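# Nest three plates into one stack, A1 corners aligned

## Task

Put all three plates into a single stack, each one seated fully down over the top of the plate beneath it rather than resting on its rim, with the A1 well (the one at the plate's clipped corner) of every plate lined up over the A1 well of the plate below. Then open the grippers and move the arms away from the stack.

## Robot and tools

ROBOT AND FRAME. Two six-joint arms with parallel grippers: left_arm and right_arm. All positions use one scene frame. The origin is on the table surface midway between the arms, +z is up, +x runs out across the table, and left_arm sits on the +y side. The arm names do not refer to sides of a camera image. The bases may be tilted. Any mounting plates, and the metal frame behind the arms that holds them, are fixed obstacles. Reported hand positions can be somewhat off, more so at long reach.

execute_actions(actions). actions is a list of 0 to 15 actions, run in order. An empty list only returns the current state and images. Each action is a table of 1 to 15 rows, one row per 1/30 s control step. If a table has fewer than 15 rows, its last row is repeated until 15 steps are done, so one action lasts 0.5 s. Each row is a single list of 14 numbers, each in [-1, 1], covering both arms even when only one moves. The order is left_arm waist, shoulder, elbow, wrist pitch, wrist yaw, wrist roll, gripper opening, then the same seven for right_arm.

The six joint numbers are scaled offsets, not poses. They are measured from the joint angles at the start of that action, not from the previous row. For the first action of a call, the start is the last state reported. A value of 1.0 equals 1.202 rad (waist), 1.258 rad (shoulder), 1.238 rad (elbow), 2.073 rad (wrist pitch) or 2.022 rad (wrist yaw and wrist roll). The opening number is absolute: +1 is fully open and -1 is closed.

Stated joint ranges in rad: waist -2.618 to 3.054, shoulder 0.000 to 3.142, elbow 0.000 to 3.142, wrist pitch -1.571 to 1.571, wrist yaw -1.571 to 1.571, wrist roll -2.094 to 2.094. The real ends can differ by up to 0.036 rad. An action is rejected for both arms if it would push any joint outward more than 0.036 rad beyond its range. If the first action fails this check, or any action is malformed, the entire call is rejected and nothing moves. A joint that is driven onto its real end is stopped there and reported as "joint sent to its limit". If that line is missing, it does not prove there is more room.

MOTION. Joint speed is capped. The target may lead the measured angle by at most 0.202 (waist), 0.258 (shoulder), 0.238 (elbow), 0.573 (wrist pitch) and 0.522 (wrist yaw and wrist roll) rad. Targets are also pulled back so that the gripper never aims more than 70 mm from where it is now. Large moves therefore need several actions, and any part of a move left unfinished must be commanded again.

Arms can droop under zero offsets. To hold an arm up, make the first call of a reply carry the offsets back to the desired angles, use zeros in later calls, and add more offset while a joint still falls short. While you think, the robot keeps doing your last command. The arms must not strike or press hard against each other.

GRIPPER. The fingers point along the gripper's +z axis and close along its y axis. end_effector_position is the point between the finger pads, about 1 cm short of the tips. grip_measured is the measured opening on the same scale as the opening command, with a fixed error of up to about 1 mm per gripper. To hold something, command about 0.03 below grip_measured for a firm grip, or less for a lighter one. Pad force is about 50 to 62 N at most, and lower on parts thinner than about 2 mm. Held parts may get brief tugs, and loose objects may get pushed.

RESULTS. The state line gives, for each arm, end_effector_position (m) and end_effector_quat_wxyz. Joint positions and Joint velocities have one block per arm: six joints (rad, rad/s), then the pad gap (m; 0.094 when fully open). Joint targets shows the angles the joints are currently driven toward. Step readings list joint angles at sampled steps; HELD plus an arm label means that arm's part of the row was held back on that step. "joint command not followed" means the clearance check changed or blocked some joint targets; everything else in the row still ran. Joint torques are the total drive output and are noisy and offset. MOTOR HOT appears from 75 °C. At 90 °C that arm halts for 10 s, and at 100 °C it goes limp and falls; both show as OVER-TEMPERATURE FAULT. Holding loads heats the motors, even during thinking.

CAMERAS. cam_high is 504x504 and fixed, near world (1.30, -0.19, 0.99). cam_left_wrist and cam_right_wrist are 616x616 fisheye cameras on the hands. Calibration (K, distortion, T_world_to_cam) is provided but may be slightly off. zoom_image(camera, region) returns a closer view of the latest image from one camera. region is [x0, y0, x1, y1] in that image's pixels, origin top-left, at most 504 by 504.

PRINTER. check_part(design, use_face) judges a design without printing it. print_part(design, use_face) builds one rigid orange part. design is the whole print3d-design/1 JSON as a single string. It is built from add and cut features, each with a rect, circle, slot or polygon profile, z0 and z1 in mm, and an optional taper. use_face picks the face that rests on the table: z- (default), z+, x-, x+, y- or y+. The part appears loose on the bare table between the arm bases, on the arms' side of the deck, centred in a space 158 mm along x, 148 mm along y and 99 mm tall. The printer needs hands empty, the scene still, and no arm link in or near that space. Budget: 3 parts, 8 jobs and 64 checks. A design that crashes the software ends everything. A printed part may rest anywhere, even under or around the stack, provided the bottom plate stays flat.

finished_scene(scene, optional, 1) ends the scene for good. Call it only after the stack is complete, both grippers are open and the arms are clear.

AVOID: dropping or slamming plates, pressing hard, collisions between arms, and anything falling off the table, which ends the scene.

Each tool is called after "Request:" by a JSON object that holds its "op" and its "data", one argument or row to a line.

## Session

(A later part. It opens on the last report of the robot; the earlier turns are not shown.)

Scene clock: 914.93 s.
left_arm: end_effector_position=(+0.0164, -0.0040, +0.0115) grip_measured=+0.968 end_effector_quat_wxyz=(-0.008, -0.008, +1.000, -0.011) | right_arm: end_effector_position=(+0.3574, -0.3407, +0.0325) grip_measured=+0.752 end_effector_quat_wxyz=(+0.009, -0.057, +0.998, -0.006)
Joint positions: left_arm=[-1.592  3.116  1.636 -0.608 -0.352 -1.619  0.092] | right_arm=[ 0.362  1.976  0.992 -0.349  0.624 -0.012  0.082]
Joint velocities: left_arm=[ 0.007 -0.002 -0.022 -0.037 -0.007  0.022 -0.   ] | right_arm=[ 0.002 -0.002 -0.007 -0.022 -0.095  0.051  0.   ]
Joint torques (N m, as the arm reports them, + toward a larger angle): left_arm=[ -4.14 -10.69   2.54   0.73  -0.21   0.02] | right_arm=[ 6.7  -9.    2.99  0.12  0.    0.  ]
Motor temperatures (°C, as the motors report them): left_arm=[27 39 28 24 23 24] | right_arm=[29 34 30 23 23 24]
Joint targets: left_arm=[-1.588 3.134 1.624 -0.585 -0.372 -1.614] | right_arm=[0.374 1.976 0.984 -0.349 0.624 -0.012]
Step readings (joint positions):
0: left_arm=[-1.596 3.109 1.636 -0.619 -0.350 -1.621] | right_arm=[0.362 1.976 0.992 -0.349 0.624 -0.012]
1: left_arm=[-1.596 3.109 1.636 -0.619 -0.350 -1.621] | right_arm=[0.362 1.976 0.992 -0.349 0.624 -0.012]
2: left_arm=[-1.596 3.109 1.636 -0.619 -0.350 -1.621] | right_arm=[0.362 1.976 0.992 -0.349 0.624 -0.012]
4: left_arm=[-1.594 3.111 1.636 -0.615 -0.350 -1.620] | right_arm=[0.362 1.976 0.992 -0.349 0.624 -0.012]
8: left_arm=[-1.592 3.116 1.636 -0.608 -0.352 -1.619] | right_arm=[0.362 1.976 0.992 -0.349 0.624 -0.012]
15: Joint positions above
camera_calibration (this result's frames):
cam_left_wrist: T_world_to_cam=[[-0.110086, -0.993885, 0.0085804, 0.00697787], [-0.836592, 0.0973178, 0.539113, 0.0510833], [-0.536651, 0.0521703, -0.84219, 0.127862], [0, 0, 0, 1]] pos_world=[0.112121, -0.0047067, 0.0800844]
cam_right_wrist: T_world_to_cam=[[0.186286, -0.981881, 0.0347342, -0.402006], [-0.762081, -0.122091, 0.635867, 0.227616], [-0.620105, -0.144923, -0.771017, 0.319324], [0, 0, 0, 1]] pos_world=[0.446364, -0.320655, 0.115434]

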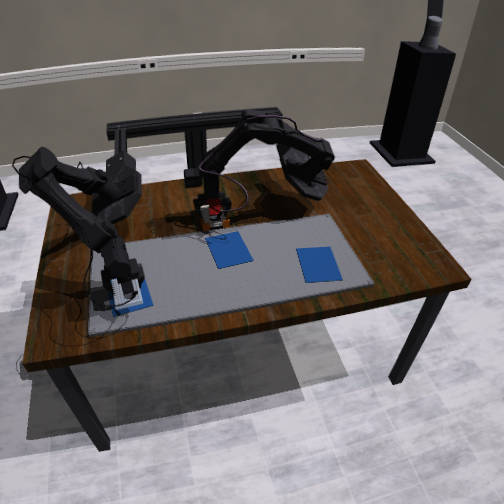

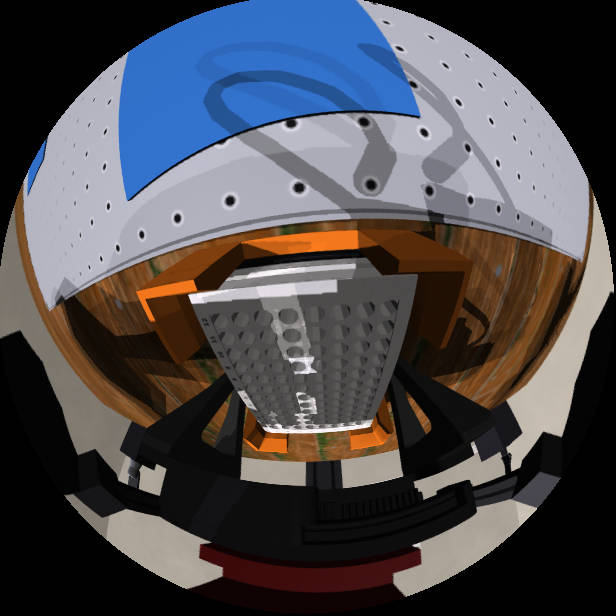

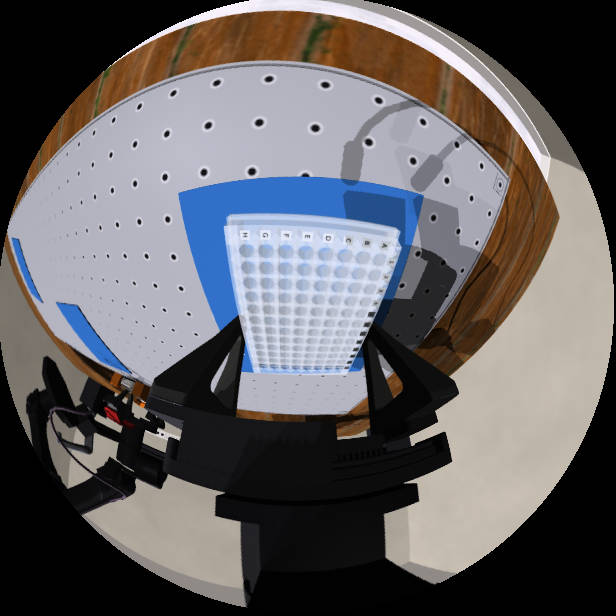

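Request:
{"op": "execute_actions", "data": {
  "actions": [
    [[0,-0.012,0,0,0,0,0.93,0.01,0,-0.007,0,0,0,0.72],[0,-0.012,0,0,0,0,0.9,0.01,0,-0.007,0,0,0,0.72],[0,-0.012,0,0,0,0,0.87,0.01,0,-0.007,0,0,0,0.72],[0,-0.012,0,0,0,0,0.85,0.01,0,-0.007,0,0,0,0.72],[0,-0.012,0,0,0,0,0.83,0.01,0,-0.007,0,0,0,0.72],[0,-0.012,0,0,0,0,0.81,0.01,0,-0.007,0,0,0,0.72],[0,-0.012,0,0,0,0,0.79,0.01,0,-0.007,0,0,0,0.72],[0,-0.012,0,0,0,0,0.775,0.01,0,-0.007,0,0,0,0.72]]
  ]
}}

Request:
{"op": "execute_actions", "data": {
  "actions": [
    [[0,-0.012,0,0,0,0,0.82,0.01,0,-0.007,0,0,0,0.72],[0,-0.012,0,0,0,0,0.86,0.01,0,-0.007,0,0,0,0.72],[0,-0.012,0,0,0,0,0.92,0.01,0,-0.007,0,0,0,0.72]]
  ]
}}

Request:
{"op": "zoom_image", "data": {
  "camera": "cam_left_wrist",
  "region": [140, 200, 480, 460]
}}

Scene clock: 933.03 s.
left_arm: end_effector_position=(+0.0161, -0.0037, +0.0118) grip_measured=+0.800 end_effector_quat_wxyz=(-0.009, -0.008, +1.000, -0.011) | right_arm: end_effector_position=(+0.3574, -0.3407, +0.0325) grip_measured=+0.752 end_effector_quat_wxyz=(+0.009, -0.057, +0.998, -0.006)
Joint positions: left_arm=[-1.592  3.115  1.636 -0.61  -0.349 -1.619  0.085] | right_arm=[ 0.362  1.976  0.992 -0.349  0.624 -0.012  0.082]
Joint velocities: left_arm=[ 0.017  0.007  0.007 -0.066  0.007 -0.007  0.001] | right_arm=[-0.017 -0.007 -0.007  0.022  0.007 -0.022 -0.   ]
Joint torques (N m, as the arm reports them, + toward a larger angle): left_arm=[ -4.5  -13.75   3.41   0.56  -0.01  -0.04] | right_arm=[ 6.71 -8.99  3.03  0.12  0.01  0.  ]
Motor temperatures (°C, as the motors report them): left_arm=[27 38 28 25 23 24] | right_arm=[29 34 29 23 23 24]
Joint targets: left_arm=[-1.592 3.101 1.636 -0.608 -0.351 -1.619] | right_arm=[0.374 1.976 0.984 -0.349 0.624 -0.012]
Step readings (joint positions):
0: left_arm=[-1.592 3.116 1.636 -0.608 -0.352 -1.619] | right_arm=[0.362 1.976 0.992 -0.349 0.624 -0.012]
1: left_arm=[-1.592 3.115 1.636 -0.609 -0.351 -1.619] | right_arm=[0.362 1.976 0.992 -0.349 0.624 -0.012]
2: left_arm=[-1.592 3.115 1.636 -0.610 -0.350 -1.619] | right_arm=[0.362 1.976 0.992 -0.349 0.624 -0.012]
4: left_arm=[-1.592 3.115 1.636 -0.610 -0.350 -1.619] | right_arm=[0.362 1.976 0.992 -0.349 0.624 -0.012]
8: left_arm=[-1.592 3.115 1.636 -0.610 -0.349 -1.619] | right_arm=[0.362 1.976 0.992 -0.349 0.624 -0.012]
15: Joint positions above
camera_calibration (this result's frames):
cam_left_wrist: T_world_to_cam=[[-0.110531, -0.993843, 0.00772246, 0.00721985], [-0.835129, 0.0970866, 0.541418, 0.0505489], [-0.538834, 0.0533943, -0.840718, 0.127931], [0, 0, 0, 1]] pos_world=[0.111946, -0.00456301, 0.0801299]
cam_right_wrist: T_world_to_cam=[[0.186286, -0.981881, 0.0347342, -0.402006], [-0.762081, -0.122091, 0.635867, 0.227616], [-0.620105, -0.144923, -0.771017, 0.319324], [0, 0, 0, 1]] pos_world=[0.446364, -0.320655, 0.115434]

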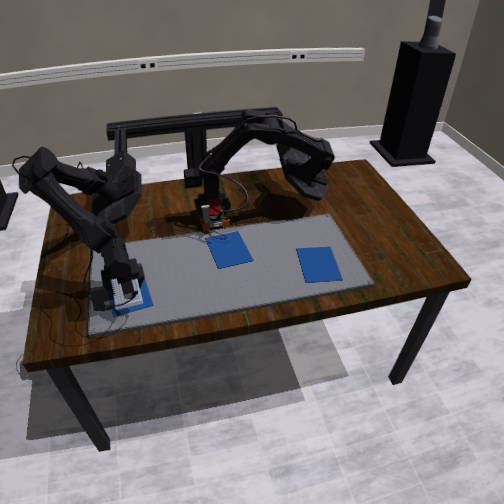

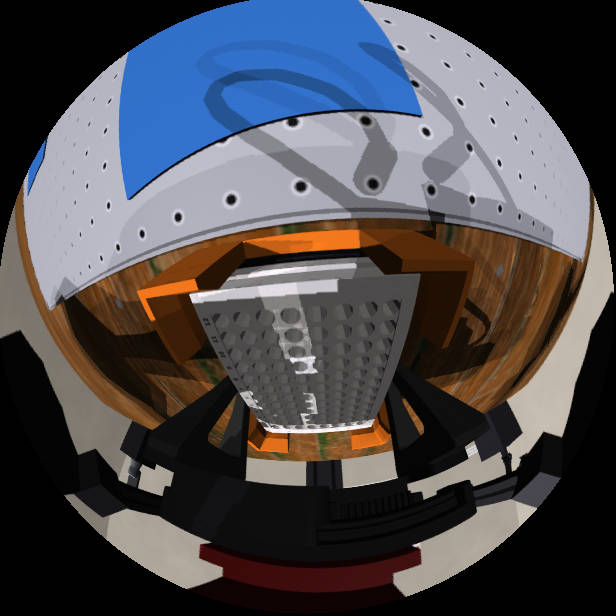

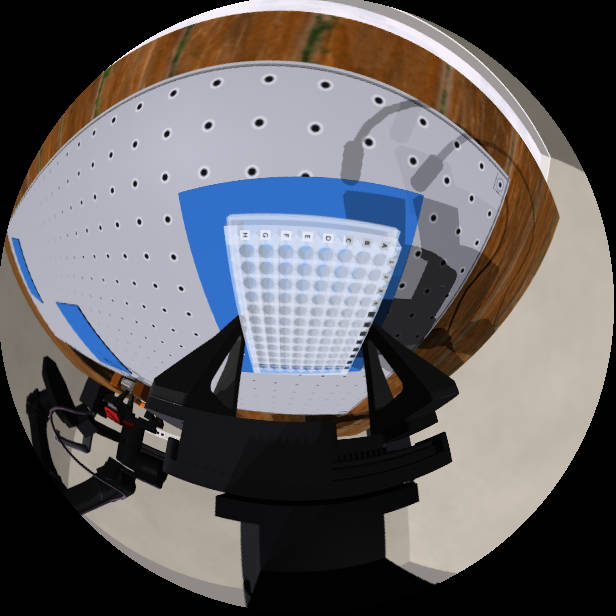

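Scene clock: 933.53 s.
left_arm: end_effector_position=(+0.0158, -0.0038, +0.0118) grip_measured=+0.918 end_effector_quat_wxyz=(-0.010, -0.008, +1.000, -0.011) | right_arm: end_effector_position=(+0.3574, -0.3407, +0.0325) grip_measured=+0.752 end_effector_quat_wxyz=(+0.009, -0.057, +0.998, -0.006)
Joint positions: left_arm=[-1.592  3.115  1.636 -0.609 -0.347 -1.619  0.09 ] | right_arm=[ 0.362  1.976  0.992 -0.349  0.624 -0.012  0.082]
Joint velocities: left_arm=[ 0.002 -0.007 -0.007  0.081 -0.051 -0.051 -0.001] | right_arm=[-0.027  0.007  0.017 -0.022 -0.051  0.037  0.001]
Joint torques (N m, as the arm reports them, + toward a larger angle): left_arm=[ -4.53 -13.83   3.43   0.55  -0.01  -0.03] | right_arm=[ 6.7  -9.    2.96  0.13  0.   -0.01]
Motor temperatures (°C, as the motors report them): left_arm=[27 39 28 25 23 24] | right_arm=[29 34 29 23 23 24]
Joint targets: left_arm=[-1.592 3.100 1.636 -0.610 -0.349 -1.619] | right_arm=[0.374 1.976 0.984 -0.349 0.624 -0.012]
Step readings (joint positions):
0: left_arm=[-1.592 3.115 1.636 -0.610 -0.349 -1.619] | right_arm=[0.362 1.976 0.992 -0.349 0.624 -0.012]
1: left_arm=[-1.592 3.115 1.636 -0.610 -0.349 -1.619] | right_arm=[0.362 1.976 0.992 -0.349 0.624 -0.012]
2: left_arm=[-1.592 3.115 1.636 -0.610 -0.349 -1.619] | right_arm=[0.362 1.976 0.992 -0.349 0.624 -0.012]
4: left_arm=[-1.592 3.115 1.636 -0.609 -0.348 -1.619] | right_arm=[0.362 1.976 0.992 -0.349 0.624 -0.012]
8: left_arm=[-1.592 3.115 1.636 -0.609 -0.347 -1.619] | right_arm=[0.362 1.976 0.992 -0.349 0.624 -0.012]
15: Joint positions above
camera_calibration (this result's frames):
cam_left_wrist: T_world_to_cam=[[-0.110417, -0.993852, 0.00819677, 0.00710077], [-0.834304, 0.0971668, 0.542674, 0.0502962], [-0.540133, 0.0530817, -0.839904, 0.127803], [0, 0, 0, 1]] pos_world=[0.111777, -0.00461398, 0.0799893]
cam_right_wrist: T_world_to_cam=[[0.186286, -0.981881, 0.0347342, -0.402006], [-0.762081, -0.122091, 0.635867, 0.227616], [-0.620105, -0.144923, -0.771017, 0.319324], [0, 0, 0, 1]] pos_world=[0.446364, -0.320655, 0.115434]

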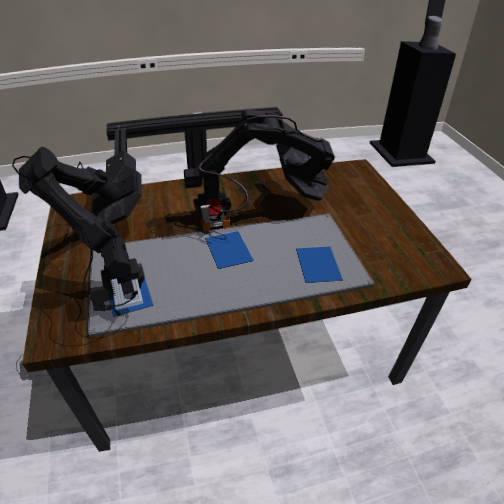

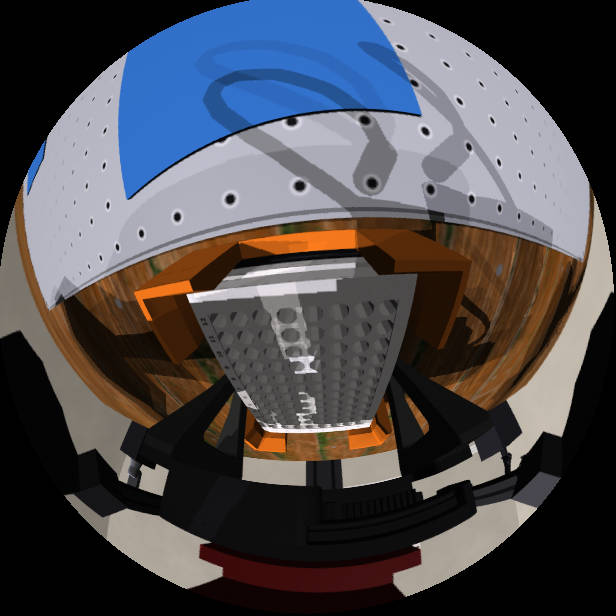

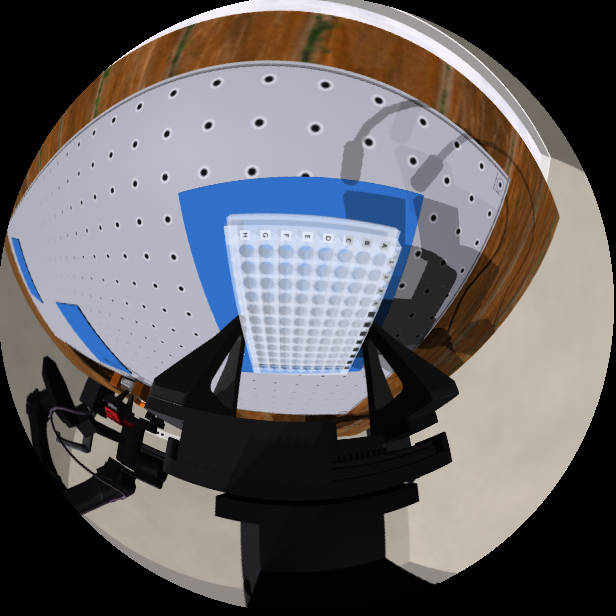

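Region (140, 200, 480, 460) of cam_left_wrist's 616x616 image, scaled by 1.482, with more detail than that image has; it fills the top 385 rows of this view, and the rest is white.

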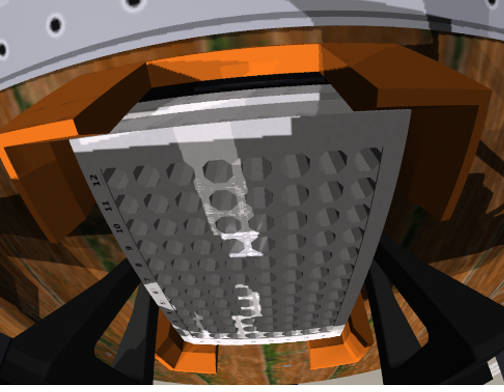

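Request:
{"op": "execute_actions", "data": {
  "actions": [
    [[-0.004,-0.02,0.004,-0.012,0,0,0.95,0.01,0,-0.007,0,0,0,0.72],[-0.008,-0.03,0.007,-0.022,0,-0.003,0.95,0.01,0,-0.007,0,0,0,0.72],[-0.013,-0.04,0.01,-0.032,0,-0.006,0.95,0.01,0,-0.007,0,0,0,0.72],[-0.018,-0.05,0.013,-0.042,0,-0.009,0.95,0.01,0,-0.007,0,0,0,0.72],[-0.023,-0.06,0.016,-0.052,0,-0.012,0.95,0.01,0,-0.007,0,0,0,0.72],[-0.028,-0.068,0.018,-0.062,0,-0.014,0.95,0.01,0,-0.007,0,0,0,0.72],[-0.032,-0.074,0.018,-0.068,0,-0.014,0.95,0.01,0,-0.007,0,0,0,0.72]]
  ]
}}

Scene clock: 946.10 s.
left_arm: end_effector_position=(+0.0211, -0.0011, +0.0462) grip_measured=+0.948 end_effector_quat_wxyz=(-0.006, -0.004, +1.000, -0.004) | right_arm: end_effector_position=(+0.3574, -0.3407, +0.0325) grip_measured=+0.752 end_effector_quat_wxyz=(+0.009, -0.057, +0.998, -0.006)
Joint positions: left_arm=[-1.617  3.037  1.642 -0.716 -0.342 -1.639  0.092] | right_arm=[ 0.362  1.976  0.992 -0.349  0.624 -0.012  0.082]
Joint velocities: left_arm=[-0.007 -0.012 -0.007 -0.139 -0.007 -0.051  0.   ] | right_arm=[-0.017 -0.002 -0.007 -0.11   0.051 -0.022  0.001]
Joint torques (N m, as the arm reports them, + toward a larger angle): left_arm=[ -5.78 -13.8    4.78   0.38  -0.06  -0.09] | right_arm=[ 6.7  -8.97  2.95  0.13  0.   -0.01]
Motor temperatures (°C, as the motors report them): left_arm=[27 40 28 24 23 24] | right_arm=[29 34 29 23 23 24]
Joint targets: left_arm=[-1.630 3.022 1.658 -0.751 -0.348 -1.648] | right_arm=[0.374 1.976 0.984 -0.349 0.624 -0.012]
Step readings (joint positions):
0: left_arm=[-1.592 3.115 1.636 -0.609 -0.347 -1.619] | right_arm=[0.362 1.976 0.992 -0.349 0.624 -0.012]
1: left_arm=[-1.592 3.114 1.636 -0.609 -0.347 -1.619] | right_arm=[0.362 1.976 0.992 -0.349 0.624 -0.012]
2: left_arm=[-1.592 3.113 1.636 -0.612 -0.346 -1.619] | right_arm=[0.362 1.976 0.992 -0.349 0.624 -0.012]
4: left_arm=[-1.592 3.106 1.636 -0.629 -0.343 -1.622] | right_arm=[0.362 1.976 0.992 -0.349 0.624 -0.012]
8: left_arm=[-1.604 3.066 1.636 -0.685 -0.342 -1.633] | right_arm=[0.362 1.976 0.992 -0.349 0.624 -0.012]
15: Joint positions above
camera_calibration (this result's frames):
cam_left_wrist: T_world_to_cam=[[-0.118383, -0.992949, -0.00607629, 0.0109634], [-0.837613, 0.0965731, 0.53766, 0.0360908], [-0.533283, 0.0687395, -0.84314, 0.159429], [0, 0, 0, 1]] pos_world=[0.116549, -0.00355842, 0.115083]
cam_right_wrist: T_world_to_cam=[[0.186286, -0.981881, 0.0347342, -0.402006], [-0.762081, -0.122091, 0.635867, 0.227616], [-0.620105, -0.144923, -0.771017, 0.319324], [0, 0, 0, 1]] pos_world=[0.446364, -0.320655, 0.115434]

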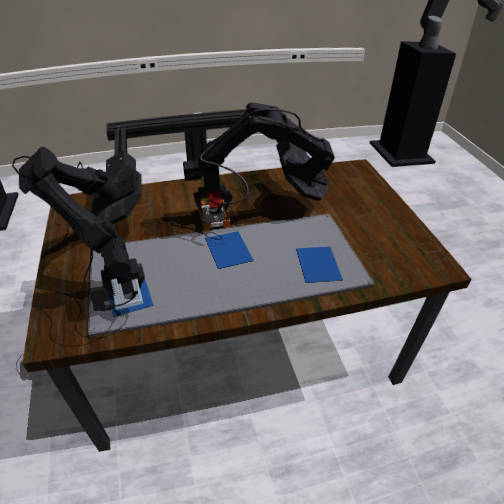

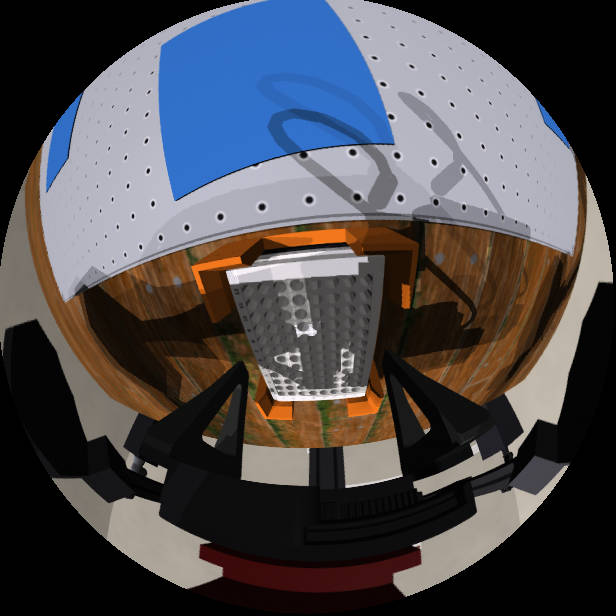

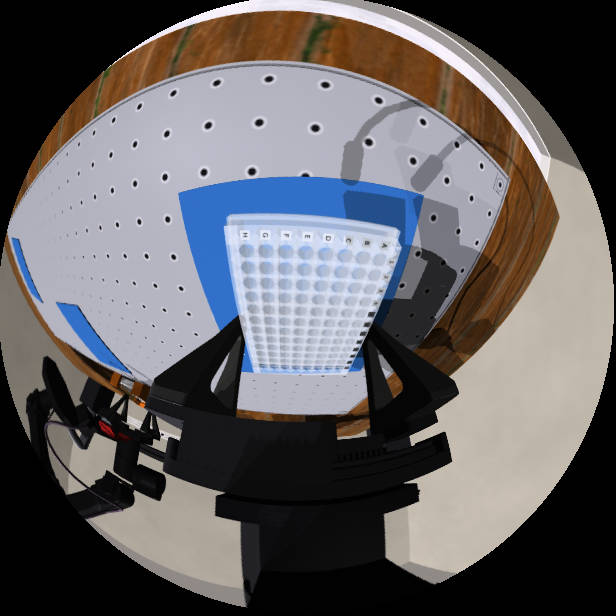

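Request:
{"op": "execute_actions", "data": {
  "actions": [
    [[0,-0.01,0.005,0.004,0,0,0.85,0.01,0,-0.007,0,0,0,0.72],[0,-0.01,0.005,0.004,0,0,0.75,0.01,0,-0.007,0,0,0,0.72],[0,-0.01,0.005,0.004,0,0,0.65,0.01,0,-0.007,0,0,0,0.72],[0,-0.01,0.005,0.004,0,0,0.55,0.01,0,-0.007,0,0,0,0.72],[0,-0.01,0.005,0.004,0,0,0.55,0.01,0,-0.007,0,0,0,0.72],[0,-0.01,0.005,0.004,0,0,0.55,0.01,0,-0.007,0,0,0,0.72],[0.001,0.0,0.005,0.006,0,0,0.55,0.01,0,-0.007,0,0,0,0.72],[0.002,0.005,0.005,0.008,0,0,0.55,0.01,0,-0.007,0,0,0,0.72],[0.003,0.009,0.005,0.01,0,0,0.55,0.01,0,-0.007,0,0,0,0.72],[0.004,0.013,0.005,0.012,0,0,0.55,0.01,0,-0.007,0,0,0,0.72],[0.005,0.017,0.005,0.014,0,0,0.55,0.01,0,-0.007,0,0,0,0.72],[0.006,0.021,0.005,0.016,0,0,0.55,0.01,0,-0.007,0,0,0,0.72],[0.007,0.025,0.005,0.018,0,0,0.55,0.01,0,-0.007,0,0,0,0.72]]
  ]
}}

Scene clock: 958.67 s.
left_arm: end_effector_position=(+0.0185, -0.0003, +0.0373) grip_measured=+0.552 end_effector_quat_wxyz=(-0.010, -0.007, +1.000, -0.002) | right_arm: end_effector_position=(+0.3574, -0.3407, +0.0325) grip_measured=+0.752 end_effector_quat_wxyz=(+0.009, -0.057, +0.998, -0.006)
Joint positions: left_arm=[-1.611  3.058  1.642 -0.697 -0.336 -1.641  0.073] | right_arm=[ 0.362  1.976  0.992 -0.349  0.624 -0.012  0.082]
Joint velocities: left_arm=[ 0.012 -0.007 -0.012  0.007  0.007 -0.007 -0.002] | right_arm=[-0.002  0.017 -0.007  0.051 -0.007 -0.007  0.001]
Joint torques (N m, as the arm reports them, + toward a larger angle): left_arm=[ -4.28 -11.34   4.03   0.67  -0.05  -0.03] | right_arm=[ 6.7  -8.98  2.97  0.13  0.    0.  ]
Motor temperatures (°C, as the motors report them): left_arm=[27 41 29 24 23 24] | right_arm=[29 34 29 23 23 24]
Joint targets: left_arm=[-1.609 3.069 1.648 -0.679 -0.341 -1.639] | right_arm=[0.374 1.976 0.984 -0.349 0.624 -0.012]
Step readings (joint positions):
0: left_arm=[-1.617 3.037 1.642 -0.729 -0.341 -1.641] | right_arm=[0.362 1.976 0.992 -0.349 0.624 -0.012]
1: left_arm=[-1.617 3.037 1.642 -0.728 -0.341 -1.641] | right_arm=[0.362 1.976 0.992 -0.349 0.624 -0.012]
2: left_arm=[-1.617 3.037 1.642 -0.727 -0.339 -1.641] | right_arm=[0.362 1.976 0.992 -0.349 0.624 -0.012]
4: left_arm=[-1.617 3.037 1.642 -0.724 -0.338 -1.641] | right_arm=[0.362 1.976 0.992 -0.349 0.624 -0.012]
8: left_arm=[-1.617 3.037 1.642 -0.719 -0.337 -1.641] | right_arm=[0.362 1.976 0.992 -0.349 0.624 -0.012]
15: Joint positions above
camera_calibration (this result's frames):
cam_left_wrist: T_world_to_cam=[[-0.11321, -0.993526, -0.00946417, 0.0113637], [-0.833727, 0.0898111, 0.544824, 0.0382544], [-0.540446, 0.0695698, -0.838497, 0.150454], [0, 0, 0, 1]] pos_world=[0.114493, -0.00261263, 0.105421]
cam_right_wrist: T_world_to_cam=[[0.186286, -0.981881, 0.0347342, -0.402006], [-0.762081, -0.122091, 0.635867, 0.227616], [-0.620105, -0.144923, -0.771017, 0.319324], [0, 0, 0, 1]] pos_world=[0.446364, -0.320655, 0.115434]

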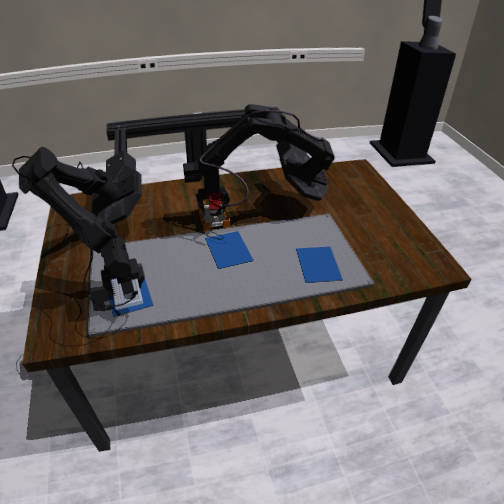

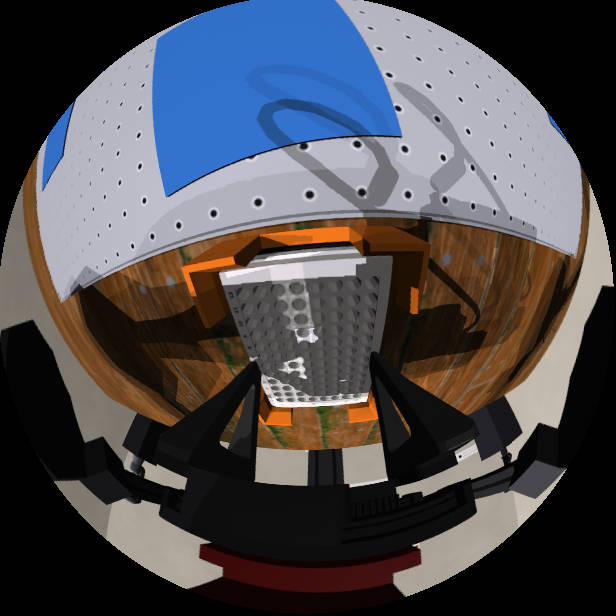

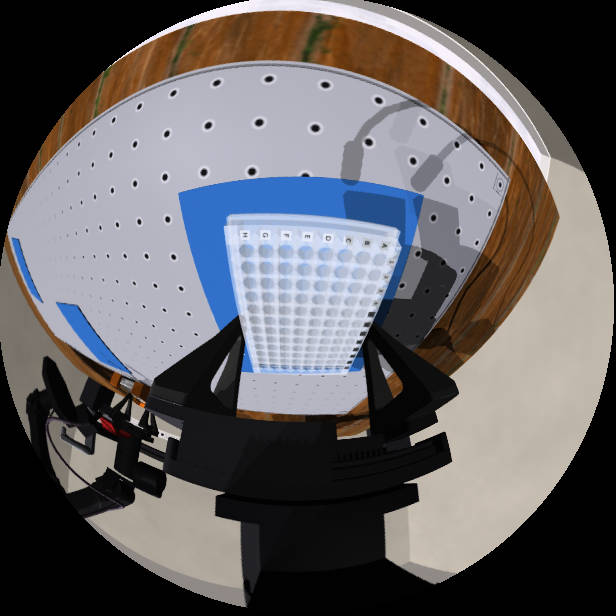

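Request:
{"op": "execute_actions", "data": {
  "actions": [
    [[0,-0.008,0,0.006,0,0,0.6,0.01,0,-0.007,0,0,0,0.72],[0,-0.008,0,0.009,-0.004,0.003,0.7,0.01,0,-0.007,0,0,0,0.72],[0,-0.008,0,0.012,-0.008,0.006,0.8,0.01,0,-0.007,0,0,0,0.72],[0,-0.008,0,0.012,-0.012,0.008,0.9,0.01,0,-0.007,0,0,0,0.72],[0,-0.008,0,0.012,-0.014,0.008,0.9,0.01,0,-0.007,0,0,0,0.72],[0,-0.008,0,0.012,-0.014,0.008,0.9,0.01,0,-0.007,0,0,0,0.72],[0.003,0.0,0,0.014,-0.014,0.008,0.9,0.01,0,-0.007,0,0,0,0.72],[0.005,0.004,0,0.016,-0.014,0.008,0.9,0.01,0,-0.007,0,0,0,0.72],[0.006,0.008,0,0.018,-0.014,0.008,0.9,0.01,0,-0.007,0,0,0,0.72]]
  ]
}}

Scene clock: 970.47 s.
left_arm: end_effector_position=(+0.0188, -0.0031, +0.0373) grip_measured=+0.898 end_effector_quat_wxyz=(-0.009, -0.004, +1.000, -0.007) | right_arm: end_effector_position=(+0.3574, -0.3407, +0.0325) grip_measured=+0.752 end_effector_quat_wxyz=(+0.009, -0.057, +0.998, -0.006)
Joint positions: left_arm=[-1.611  3.058  1.642 -0.686 -0.339 -1.632  0.089] | right_arm=[ 0.362  1.976  0.992 -0.349  0.624 -0.012  0.082]
Joint velocities: left_arm=[ 0.002  0.002 -0.002 -0.022 -0.066 -0.051 -0.   ] | right_arm=[-0.012 -0.007 -0.002  0.081 -0.037  0.007  0.   ]
Joint torques (N m, as the arm reports them, + toward a larger angle): left_arm=[ -3.82 -11.41   3.61   0.74  -0.27   0.02] | right_arm=[ 6.72 -9.01  3.    0.12  0.    0.  ]
Motor temperatures (°C, as the motors report them): left_arm=[27 40 28 24 23 24] | right_arm=[29 34 29 23 23 24]
Joint targets: left_arm=[-1.604 3.068 1.642 -0.660 -0.365 -1.625] | right_arm=[0.374 1.976 0.984 -0.349 0.624 -0.012]
Step readings (joint positions):
0: left_arm=[-1.611 3.058 1.642 -0.686 -0.336 -1.641] | right_arm=[0.362 1.976 0.992 -0.349 0.624 -0.012]
1: left_arm=[-1.611 3.058 1.642 -0.686 -0.336 -1.641] | right_arm=[0.362 1.976 0.992 -0.349 0.624 -0.012]
2: left_arm=[-1.611 3.058 1.642 -0.686 -0.336 -1.641] | right_arm=[0.362 1.976 0.992 -0.349 0.624 -0.012]
4: left_arm=[-1.611 3.058 1.642 -0.686 -0.336 -1.638] | right_arm=[0.362 1.976 0.992 -0.349 0.624 -0.012]
8: left_arm=[-1.611 3.058 1.642 -0.686 -0.338 -1.634] | right_arm=[0.362 1.976 0.992 -0.349 0.624 -0.012]
15: Joint positions above
camera_calibration (this result's frames):
cam_left_wrist: T_world_to_cam=[[-0.118005, -0.993012, 0.00116694, 0.00838141], [-0.834113, 0.0997599, 0.542498, 0.0389282], [-0.538823, 0.0630442, -0.840056, 0.150816], [0, 0, 0, 1]] pos_world=[0.114723, -0.00506873, 0.105566]
cam_right_wrist: T_world_to_cam=[[0.186286, -0.981881, 0.0347342, -0.402006], [-0.762081, -0.122091, 0.635867, 0.227616], [-0.620105, -0.144923, -0.771017, 0.319324], [0, 0, 0, 1]] pos_world=[0.446364, -0.320655, 0.115434]

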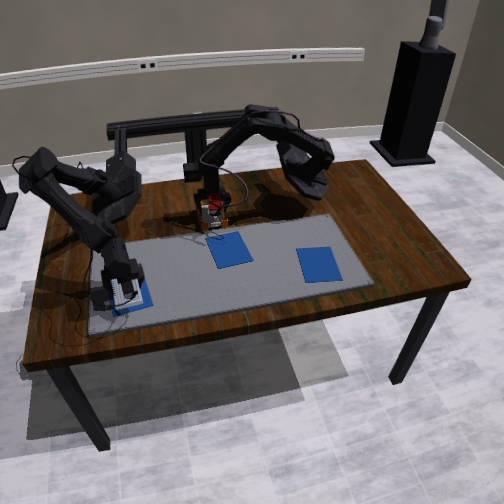

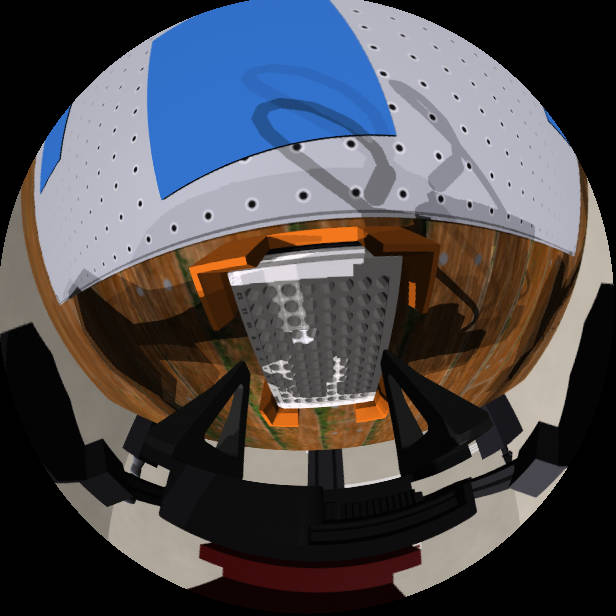

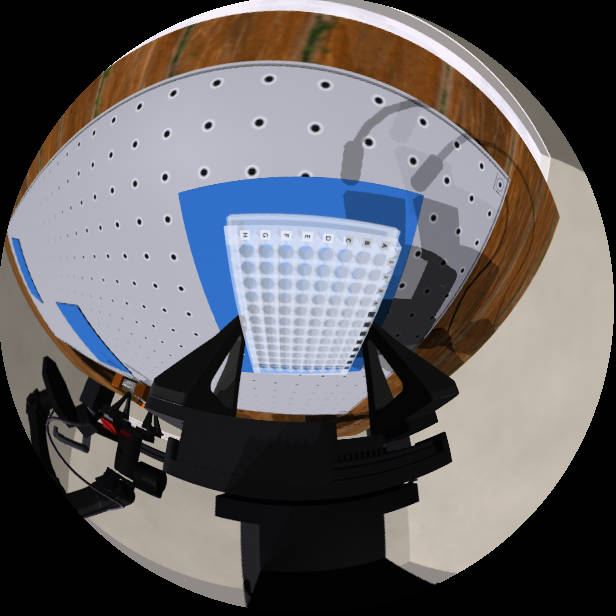

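Request:
{"op": "execute_actions", "data": {
  "actions": [
    [[0,-0.014,0,0.0,-0.006,0,0.9,0.01,0,-0.007,0,0,0,0.72],[0,-0.018,0,0.0,-0.006,0,0.9,0.01,0,-0.007,0,0,0,0.72],[0,-0.02,0.004,0.0,-0.008,0,0.9,0.01,0,-0.007,0,0,0,0.72],[0,-0.02,0.01,0,-0.01,0,0.9,0.01,0,-0.007,0,0,0,0.72],[0,-0.02,0.016,0,-0.012,0,0.95,0.01,0,-0.007,0,0,0,0.72],[0,-0.02,0.02,0,-0.012,0,1,0.01,0,-0.007,0,0,0,0.72],[0,-0.02,0.024,0,-0.012,0,1,0.01,0,-0.007,0,0,0,0.72]]
  ]
}}

Scene clock: 981.87 s.
left_arm: end_effector_position=(+0.0198, -0.0064, +0.0394) grip_measured=+1.000 end_effector_quat_wxyz=(-0.009, -0.005, +1.000, -0.012) | right_arm: end_effector_position=(+0.3574, -0.3407, +0.0325) grip_measured=+0.752 end_effector_quat_wxyz=(+0.009, -0.057, +0.998, -0.006)
Joint positions: left_arm=[-1.61   3.057  1.649 -0.686 -0.34  -1.631  0.094] | right_arm=[ 0.362  1.976  0.992 -0.349  0.624 -0.012  0.082]
Joint velocities: left_arm=[-0.012 -0.017 -0.017  0.066 -0.007 -0.007  0.   ] | right_arm=[-0.002 -0.007 -0.012 -0.051 -0.037  0.022  0.001]
Joint torques (N m, as the arm reports them, + toward a larger angle): left_arm=[ -4.55 -14.64   5.17   0.55  -0.23  -0.04] | right_arm=[ 6.69 -9.01  2.96  0.13  0.01  0.  ]
Motor temperatures (°C, as the motors report them): left_arm=[27 40 28 24 23 24] | right_arm=[29 34 29 23 23 24]
Joint targets: left_arm=[-1.611 3.033 1.671 -0.686 -0.363 -1.631] | right_arm=[0.374 1.976 0.984 -0.349 0.624 -0.012]
Step readings (joint positions):
0: left_arm=[-1.611 3.058 1.642 -0.686 -0.339 -1.631] | right_arm=[0.362 1.976 0.992 -0.349 0.624 -0.012]
1: left_arm=[-1.611 3.058 1.642 -0.686 -0.339 -1.631] | right_arm=[0.362 1.976 0.992 -0.349 0.624 -0.012]
2: left_arm=[-1.611 3.057 1.642 -0.686 -0.339 -1.631] | right_arm=[0.362 1.976 0.992 -0.349 0.624 -0.012]
4: left_arm=[-1.610 3.057 1.642 -0.686 -0.339 -1.631] | right_arm=[0.362 1.976 0.992 -0.349 0.624 -0.012]
8: left_arm=[-1.610 3.057 1.643 -0.686 -0.339 -1.631] | right_arm=[0.362 1.976 0.992 -0.349 0.624 -0.012]
15: Joint positions above
camera_calibration (this result's frames):
cam_left_wrist: T_world_to_cam=[[-0.115262, -0.993289, 0.0095415, 0.00479617], [-0.834852, 0.102073, 0.540929, 0.0390327], [-0.538273, 0.0543829, -0.841014, 0.153235], [0, 0, 0, 1]] pos_world=[0.115621, -0.00755356, 0.107713]
cam_right_wrist: T_world_to_cam=[[0.186286, -0.981881, 0.0347342, -0.402006], [-0.762081, -0.122091, 0.635867, 0.227616], [-0.620105, -0.144923, -0.771017, 0.319324], [0, 0, 0, 1]] pos_world=[0.446364, -0.320655, 0.115434]

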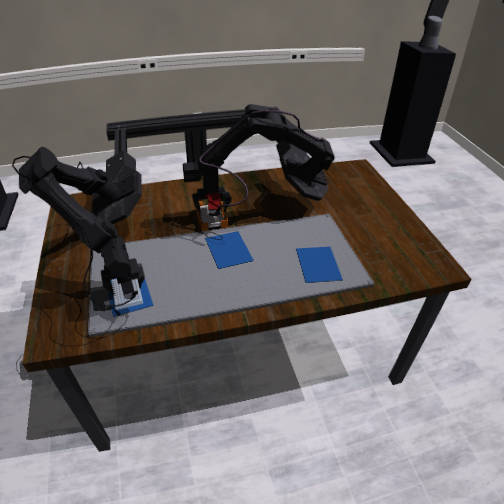

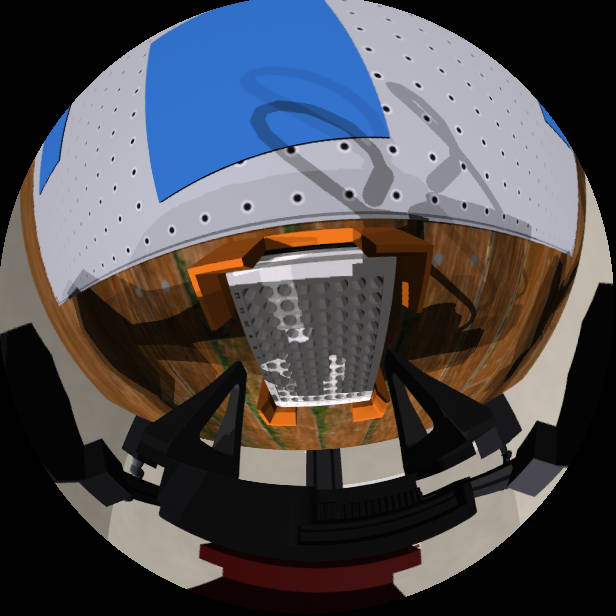

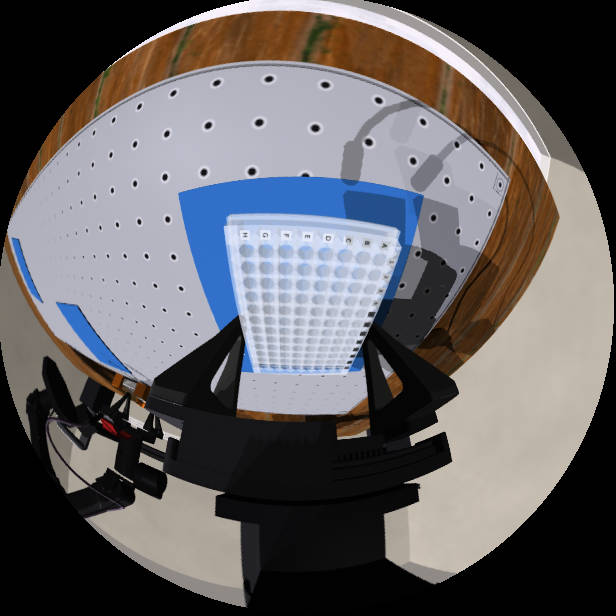

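Request:
{"op": "execute_actions", "data": {
  "actions": [
    [[0,0,0.025,-0.008,-0.012,0,1,0.01,0,-0.007,0,0,0,0.72],[0,0,0.032,-0.014,-0.012,0,1,0.01,0,-0.007,0,0,0,0.72],[0,0,0.038,-0.018,-0.012,0,1,0.01,0,-0.007,0,0,0,0.72],[0,0.005,0.042,-0.018,-0.012,0,1,0.01,0,-0.007,0,0,0,0.72],[0.002,0.01,0.044,-0.018,-0.012,0,1,0.01,0,-0.007,0,0,0,0.72],[0.004,0.014,0.044,-0.018,-0.012,0,1,0.01,0,-0.007,0,0,0,0.72],[0.006,0.018,0.044,-0.018,-0.012,0,1,0.01,0,-0.007,0,0,0,0.72],[0.007,0.022,0.044,-0.018,-0.012,0,1,0.01,0,-0.007,0,0,0,0.72],[0.007,0.025,0.044,-0.018,-0.012,0,1,0.01,0,-0.007,0,0,0,0.72]]
  ]
}}

Scene clock: 995.20 s.
left_arm: end_effector_position=(+0.0200, -0.0081, +0.0317) grip_measured=+1.000 end_effector_quat_wxyz=(-0.010, -0.007, +1.000, -0.003) | right_arm: end_effector_position=(+0.3574, -0.3407, +0.0325) grip_measured=+0.752 end_effector_quat_wxyz=(+0.009, -0.057, +0.998, -0.006)
Joint positions: left_arm=[-1.6    3.091  1.686 -0.703 -0.342 -1.631  0.094] | right_arm=[ 0.362  1.976  0.992 -0.349  0.624 -0.012  0.082]
Joint velocities: left_arm=[-0.002  0.022  0.002 -0.022 -0.051  0.051  0.   ] | right_arm=[ 0.002 -0.007  0.007 -0.022 -0.007 -0.022  0.   ]
Joint torques (N m, as the arm reports them, + toward a larger angle): left_arm=[ -4.77 -12.95   4.84   0.38  -0.21  -0.03] | right_arm=[ 6.73 -9.01  2.99  0.13  0.   -0.01]
Motor temperatures (°C, as the motors report them): left_arm=[27 42 29 24 23 24] | right_arm=[29 34 29 23 23 24]
Joint targets: left_arm=[-1.602 3.088 1.704 -0.723 -0.364 -1.631] | right_arm=[0.374 1.976 0.984 -0.349 0.624 -0.012]
Step readings (joint positions):
0: left_arm=[-1.610 3.057 1.649 -0.686 -0.340 -1.631] | right_arm=[0.362 1.976 0.992 -0.349 0.624 -0.012]
1: left_arm=[-1.610 3.057 1.650 -0.687 -0.340 -1.631] | right_arm=[0.362 1.976 0.992 -0.349 0.624 -0.012]
2: left_arm=[-1.610 3.057 1.653 -0.689 -0.340 -1.631] | right_arm=[0.362 1.976 0.992 -0.349 0.624 -0.012]
4: left_arm=[-1.610 3.058 1.666 -0.697 -0.341 -1.631] | right_arm=[0.362 1.976 0.992 -0.349 0.624 -0.012]
8: left_arm=[-1.608 3.066 1.685 -0.698 -0.342 -1.631] | right_arm=[0.362 1.976 0.992 -0.349 0.624 -0.012]
15: Joint positions above
camera_calibration (this result's frames):
cam_left_wrist: T_world_to_cam=[[-0.112401, -0.99364, -0.00681693, 0.00370678], [-0.834056, 0.0906156, 0.544187, 0.0433283], [-0.540108, 0.066853, -0.838937, 0.147048], [0, 0, 0, 1]] pos_world=[0.115976, -0.0100736, 0.0998102]
cam_right_wrist: T_world_to_cam=[[0.186286, -0.981881, 0.0347342, -0.402006], [-0.762081, -0.122091, 0.635867, 0.227616], [-0.620105, -0.144923, -0.771017, 0.319324], [0, 0, 0, 1]] pos_world=[0.446364, -0.320655, 0.115434]

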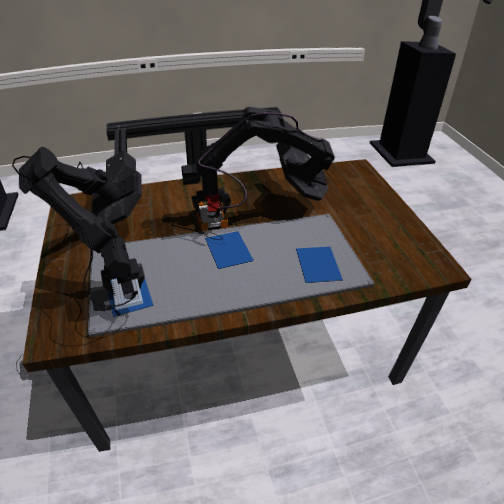

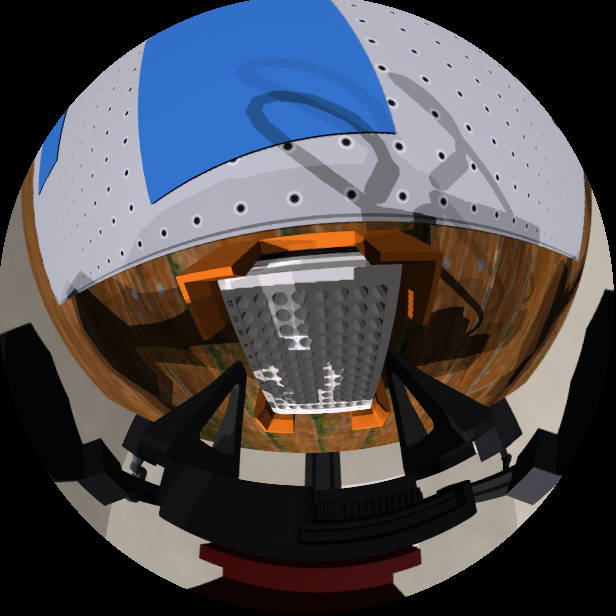

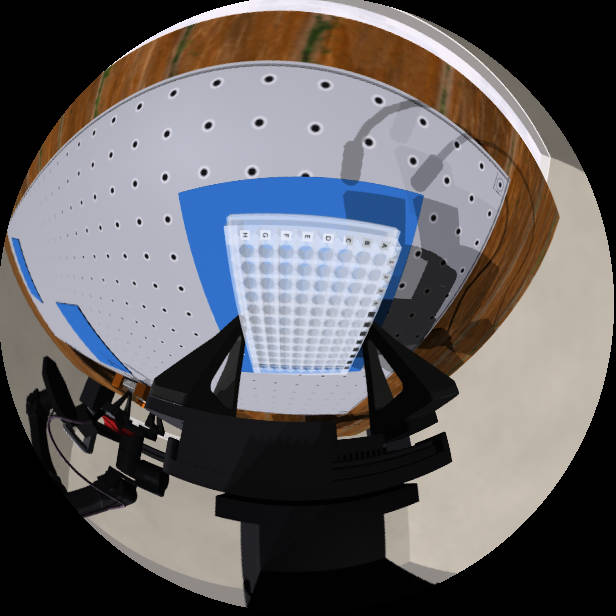

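Request:
{"op": "execute_actions", "data": {
  "actions": [
    [[0,-0.003,0.008,0.012,-0.006,0,0.92,0.01,0,-0.007,0,0,0,0.72],[0,-0.003,0.008,0.012,-0.006,0,0.86,0.01,0,-0.007,0,0,0,0.72],[0,-0.003,0.008,0.012,-0.006,0,0.82,0.01,0,-0.007,0,0,0,0.72],[0,-0.003,0.008,0.012,-0.006,0,0.79,0.01,0,-0.007,0,0,0,0.72],[0,-0.003,0.008,0.012,-0.006,0,0.76,0.01,0,-0.007,0,0,0,0.72],[0,-0.003,0.008,0.012,-0.006,0,0.74,0.01,0,-0.007,0,0,0,0.72]],
    [[0,0.005,0.008,0.006,-0.006,0,0.74,0.01,0,-0.007,0,0,0,0.72],[0,0.009,0.008,0.007,-0.006,0,0.74,0.01,0,-0.007,0,0,0,0.72],[0,0.012,0.008,0.008,-0.006,0,0.74,0.01,0,-0.007,0,0,0,0.72],[0,0.015,0.008,0.009,-0.006,0,0.74,0.01,0,-0.007,0,0,0,0.72],[0,0.018,0.008,0.009,-0.006,0,0.74,0.01,0,-0.007,0,0,0,0.72]]
  ]
}}

Scene clock: 1010.83 s.
left_arm: end_effector_position=(+0.0196, -0.0098, +0.0306) grip_measured=+0.748 end_effector_quat_wxyz=(-0.010, -0.008, +1.000, -0.007) | right_arm: end_effector_position=(+0.3574, -0.3407, +0.0325) grip_measured=+0.752 end_effector_quat_wxyz=(+0.009, -0.057, +0.998, -0.006)
Joint positions: left_arm=[-1.6    3.094  1.686 -0.693 -0.343 -1.631  0.082] | right_arm=[ 0.362  1.976  0.992 -0.349  0.624 -0.012  0.082]
Joint velocities: left_arm=[-0.012 -0.007 -0.002  0.007  0.007  0.125  0.   ] | right_arm=[-0.012  0.007  0.002  0.037  0.051 -0.007 -0.002]
Joint torques (N m, as the arm reports them, + toward a larger angle): left_arm=[ -4.58 -10.58   4.31   0.69  -0.12  -0.03] | right_arm=[ 6.75 -9.01  2.94  0.12  0.    0.  ]
Motor temperatures (°C, as the motors report them): left_arm=[27 41 29 24 23 24] | right_arm=[29 34 29 23 23 24]
Joint targets: left_arm=[-1.600 3.114 1.696 -0.674 -0.355 -1.631] | right_arm=[0.374 1.976 0.984 -0.349 0.624 -0.012]
Step readings (joint positions; steps 1 to 15: 1st action; 16 to 30: 2nd action):
0: left_arm=[-1.600 3.092 1.686 -0.704 -0.342 -1.631] | right_arm=[0.362 1.976 0.992 -0.349 0.624 -0.012]
1: left_arm=[-1.600 3.092 1.686 -0.703 -0.342 -1.631] | right_arm=[0.362 1.976 0.992 -0.349 0.624 -0.012]
2: left_arm=[-1.600 3.092 1.686 -0.701 -0.342 -1.631] | right_arm=[0.362 1.976 0.992 -0.349 0.624 -0.012]
4: left_arm=[-1.600 3.092 1.686 -0.696 -0.342 -1.631] | right_arm=[0.362 1.976 0.992 -0.349 0.624 -0.012]
8: left_arm=[-1.600 3.092 1.686 -0.693 -0.342 -1.631] | right_arm=[0.362 1.976 0.992 -0.349 0.624 -0.012]
15: left_arm=[-1.600 3.092 1.686 -0.693 -0.342 -1.631] | right_arm=[0.362 1.976 0.992 -0.349 0.624 -0.012]
16: left_arm=[-1.600 3.092 1.686 -0.693 -0.342 -1.631] | right_arm=[0.362 1.976 0.992 -0.349 0.624 -0.012]
17: left_arm=[-1.600 3.092 1.686 -0.693 -0.342 -1.631] | right_arm=[0.362 1.976 0.992 -0.349 0.624 -0.012]
19: left_arm=[-1.600 3.093 1.686 -0.693 -0.342 -1.631] | right_arm=[0.362 1.976 0.992 -0.349 0.624 -0.012]
23: left_arm=[-1.600 3.094 1.686 -0.693 -0.343 -1.631] | right_arm=[0.362 1.976 0.992 -0.349 0.624 -0.012]
30: Joint positions above
camera_calibration (this result's frames):
cam_left_wrist: T_world_to_cam=[[-0.109849, -0.993948, -0.0000762939, 0.00169374], [-0.834318, 0.0921651, 0.543524, 0.0437494], [-0.540228, 0.0597691, -0.839393, 0.146013], [0, 0, 0, 1]] pos_world=[0.115567, -0.0110758, 0.0987836]
cam_right_wrist: T_world_to_cam=[[0.186286, -0.981881, 0.0347342, -0.402006], [-0.762081, -0.122091, 0.635867, 0.227616], [-0.620105, -0.144923, -0.771017, 0.319324], [0, 0, 0, 1]] pos_world=[0.446364, -0.320655, 0.115434]

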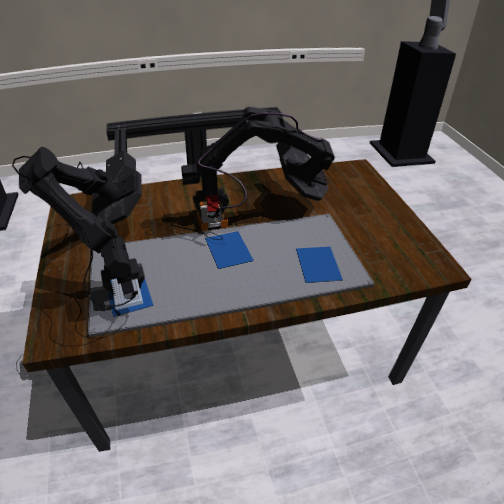

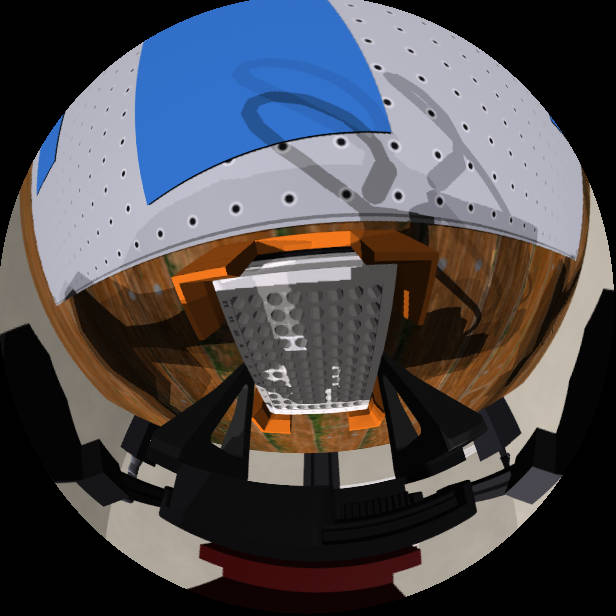

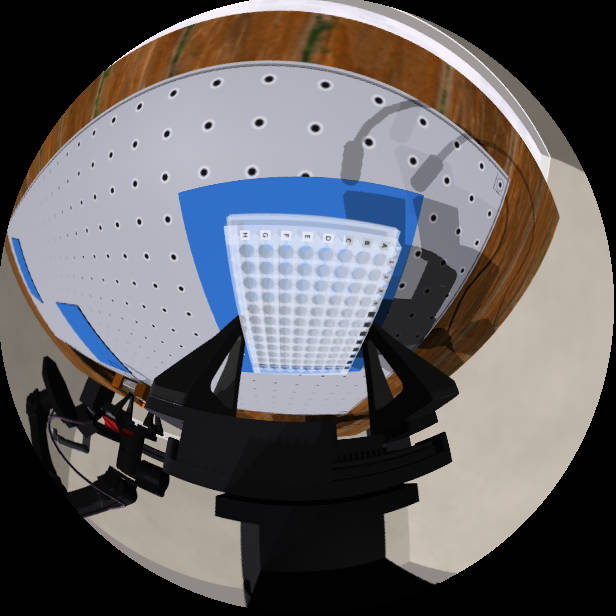

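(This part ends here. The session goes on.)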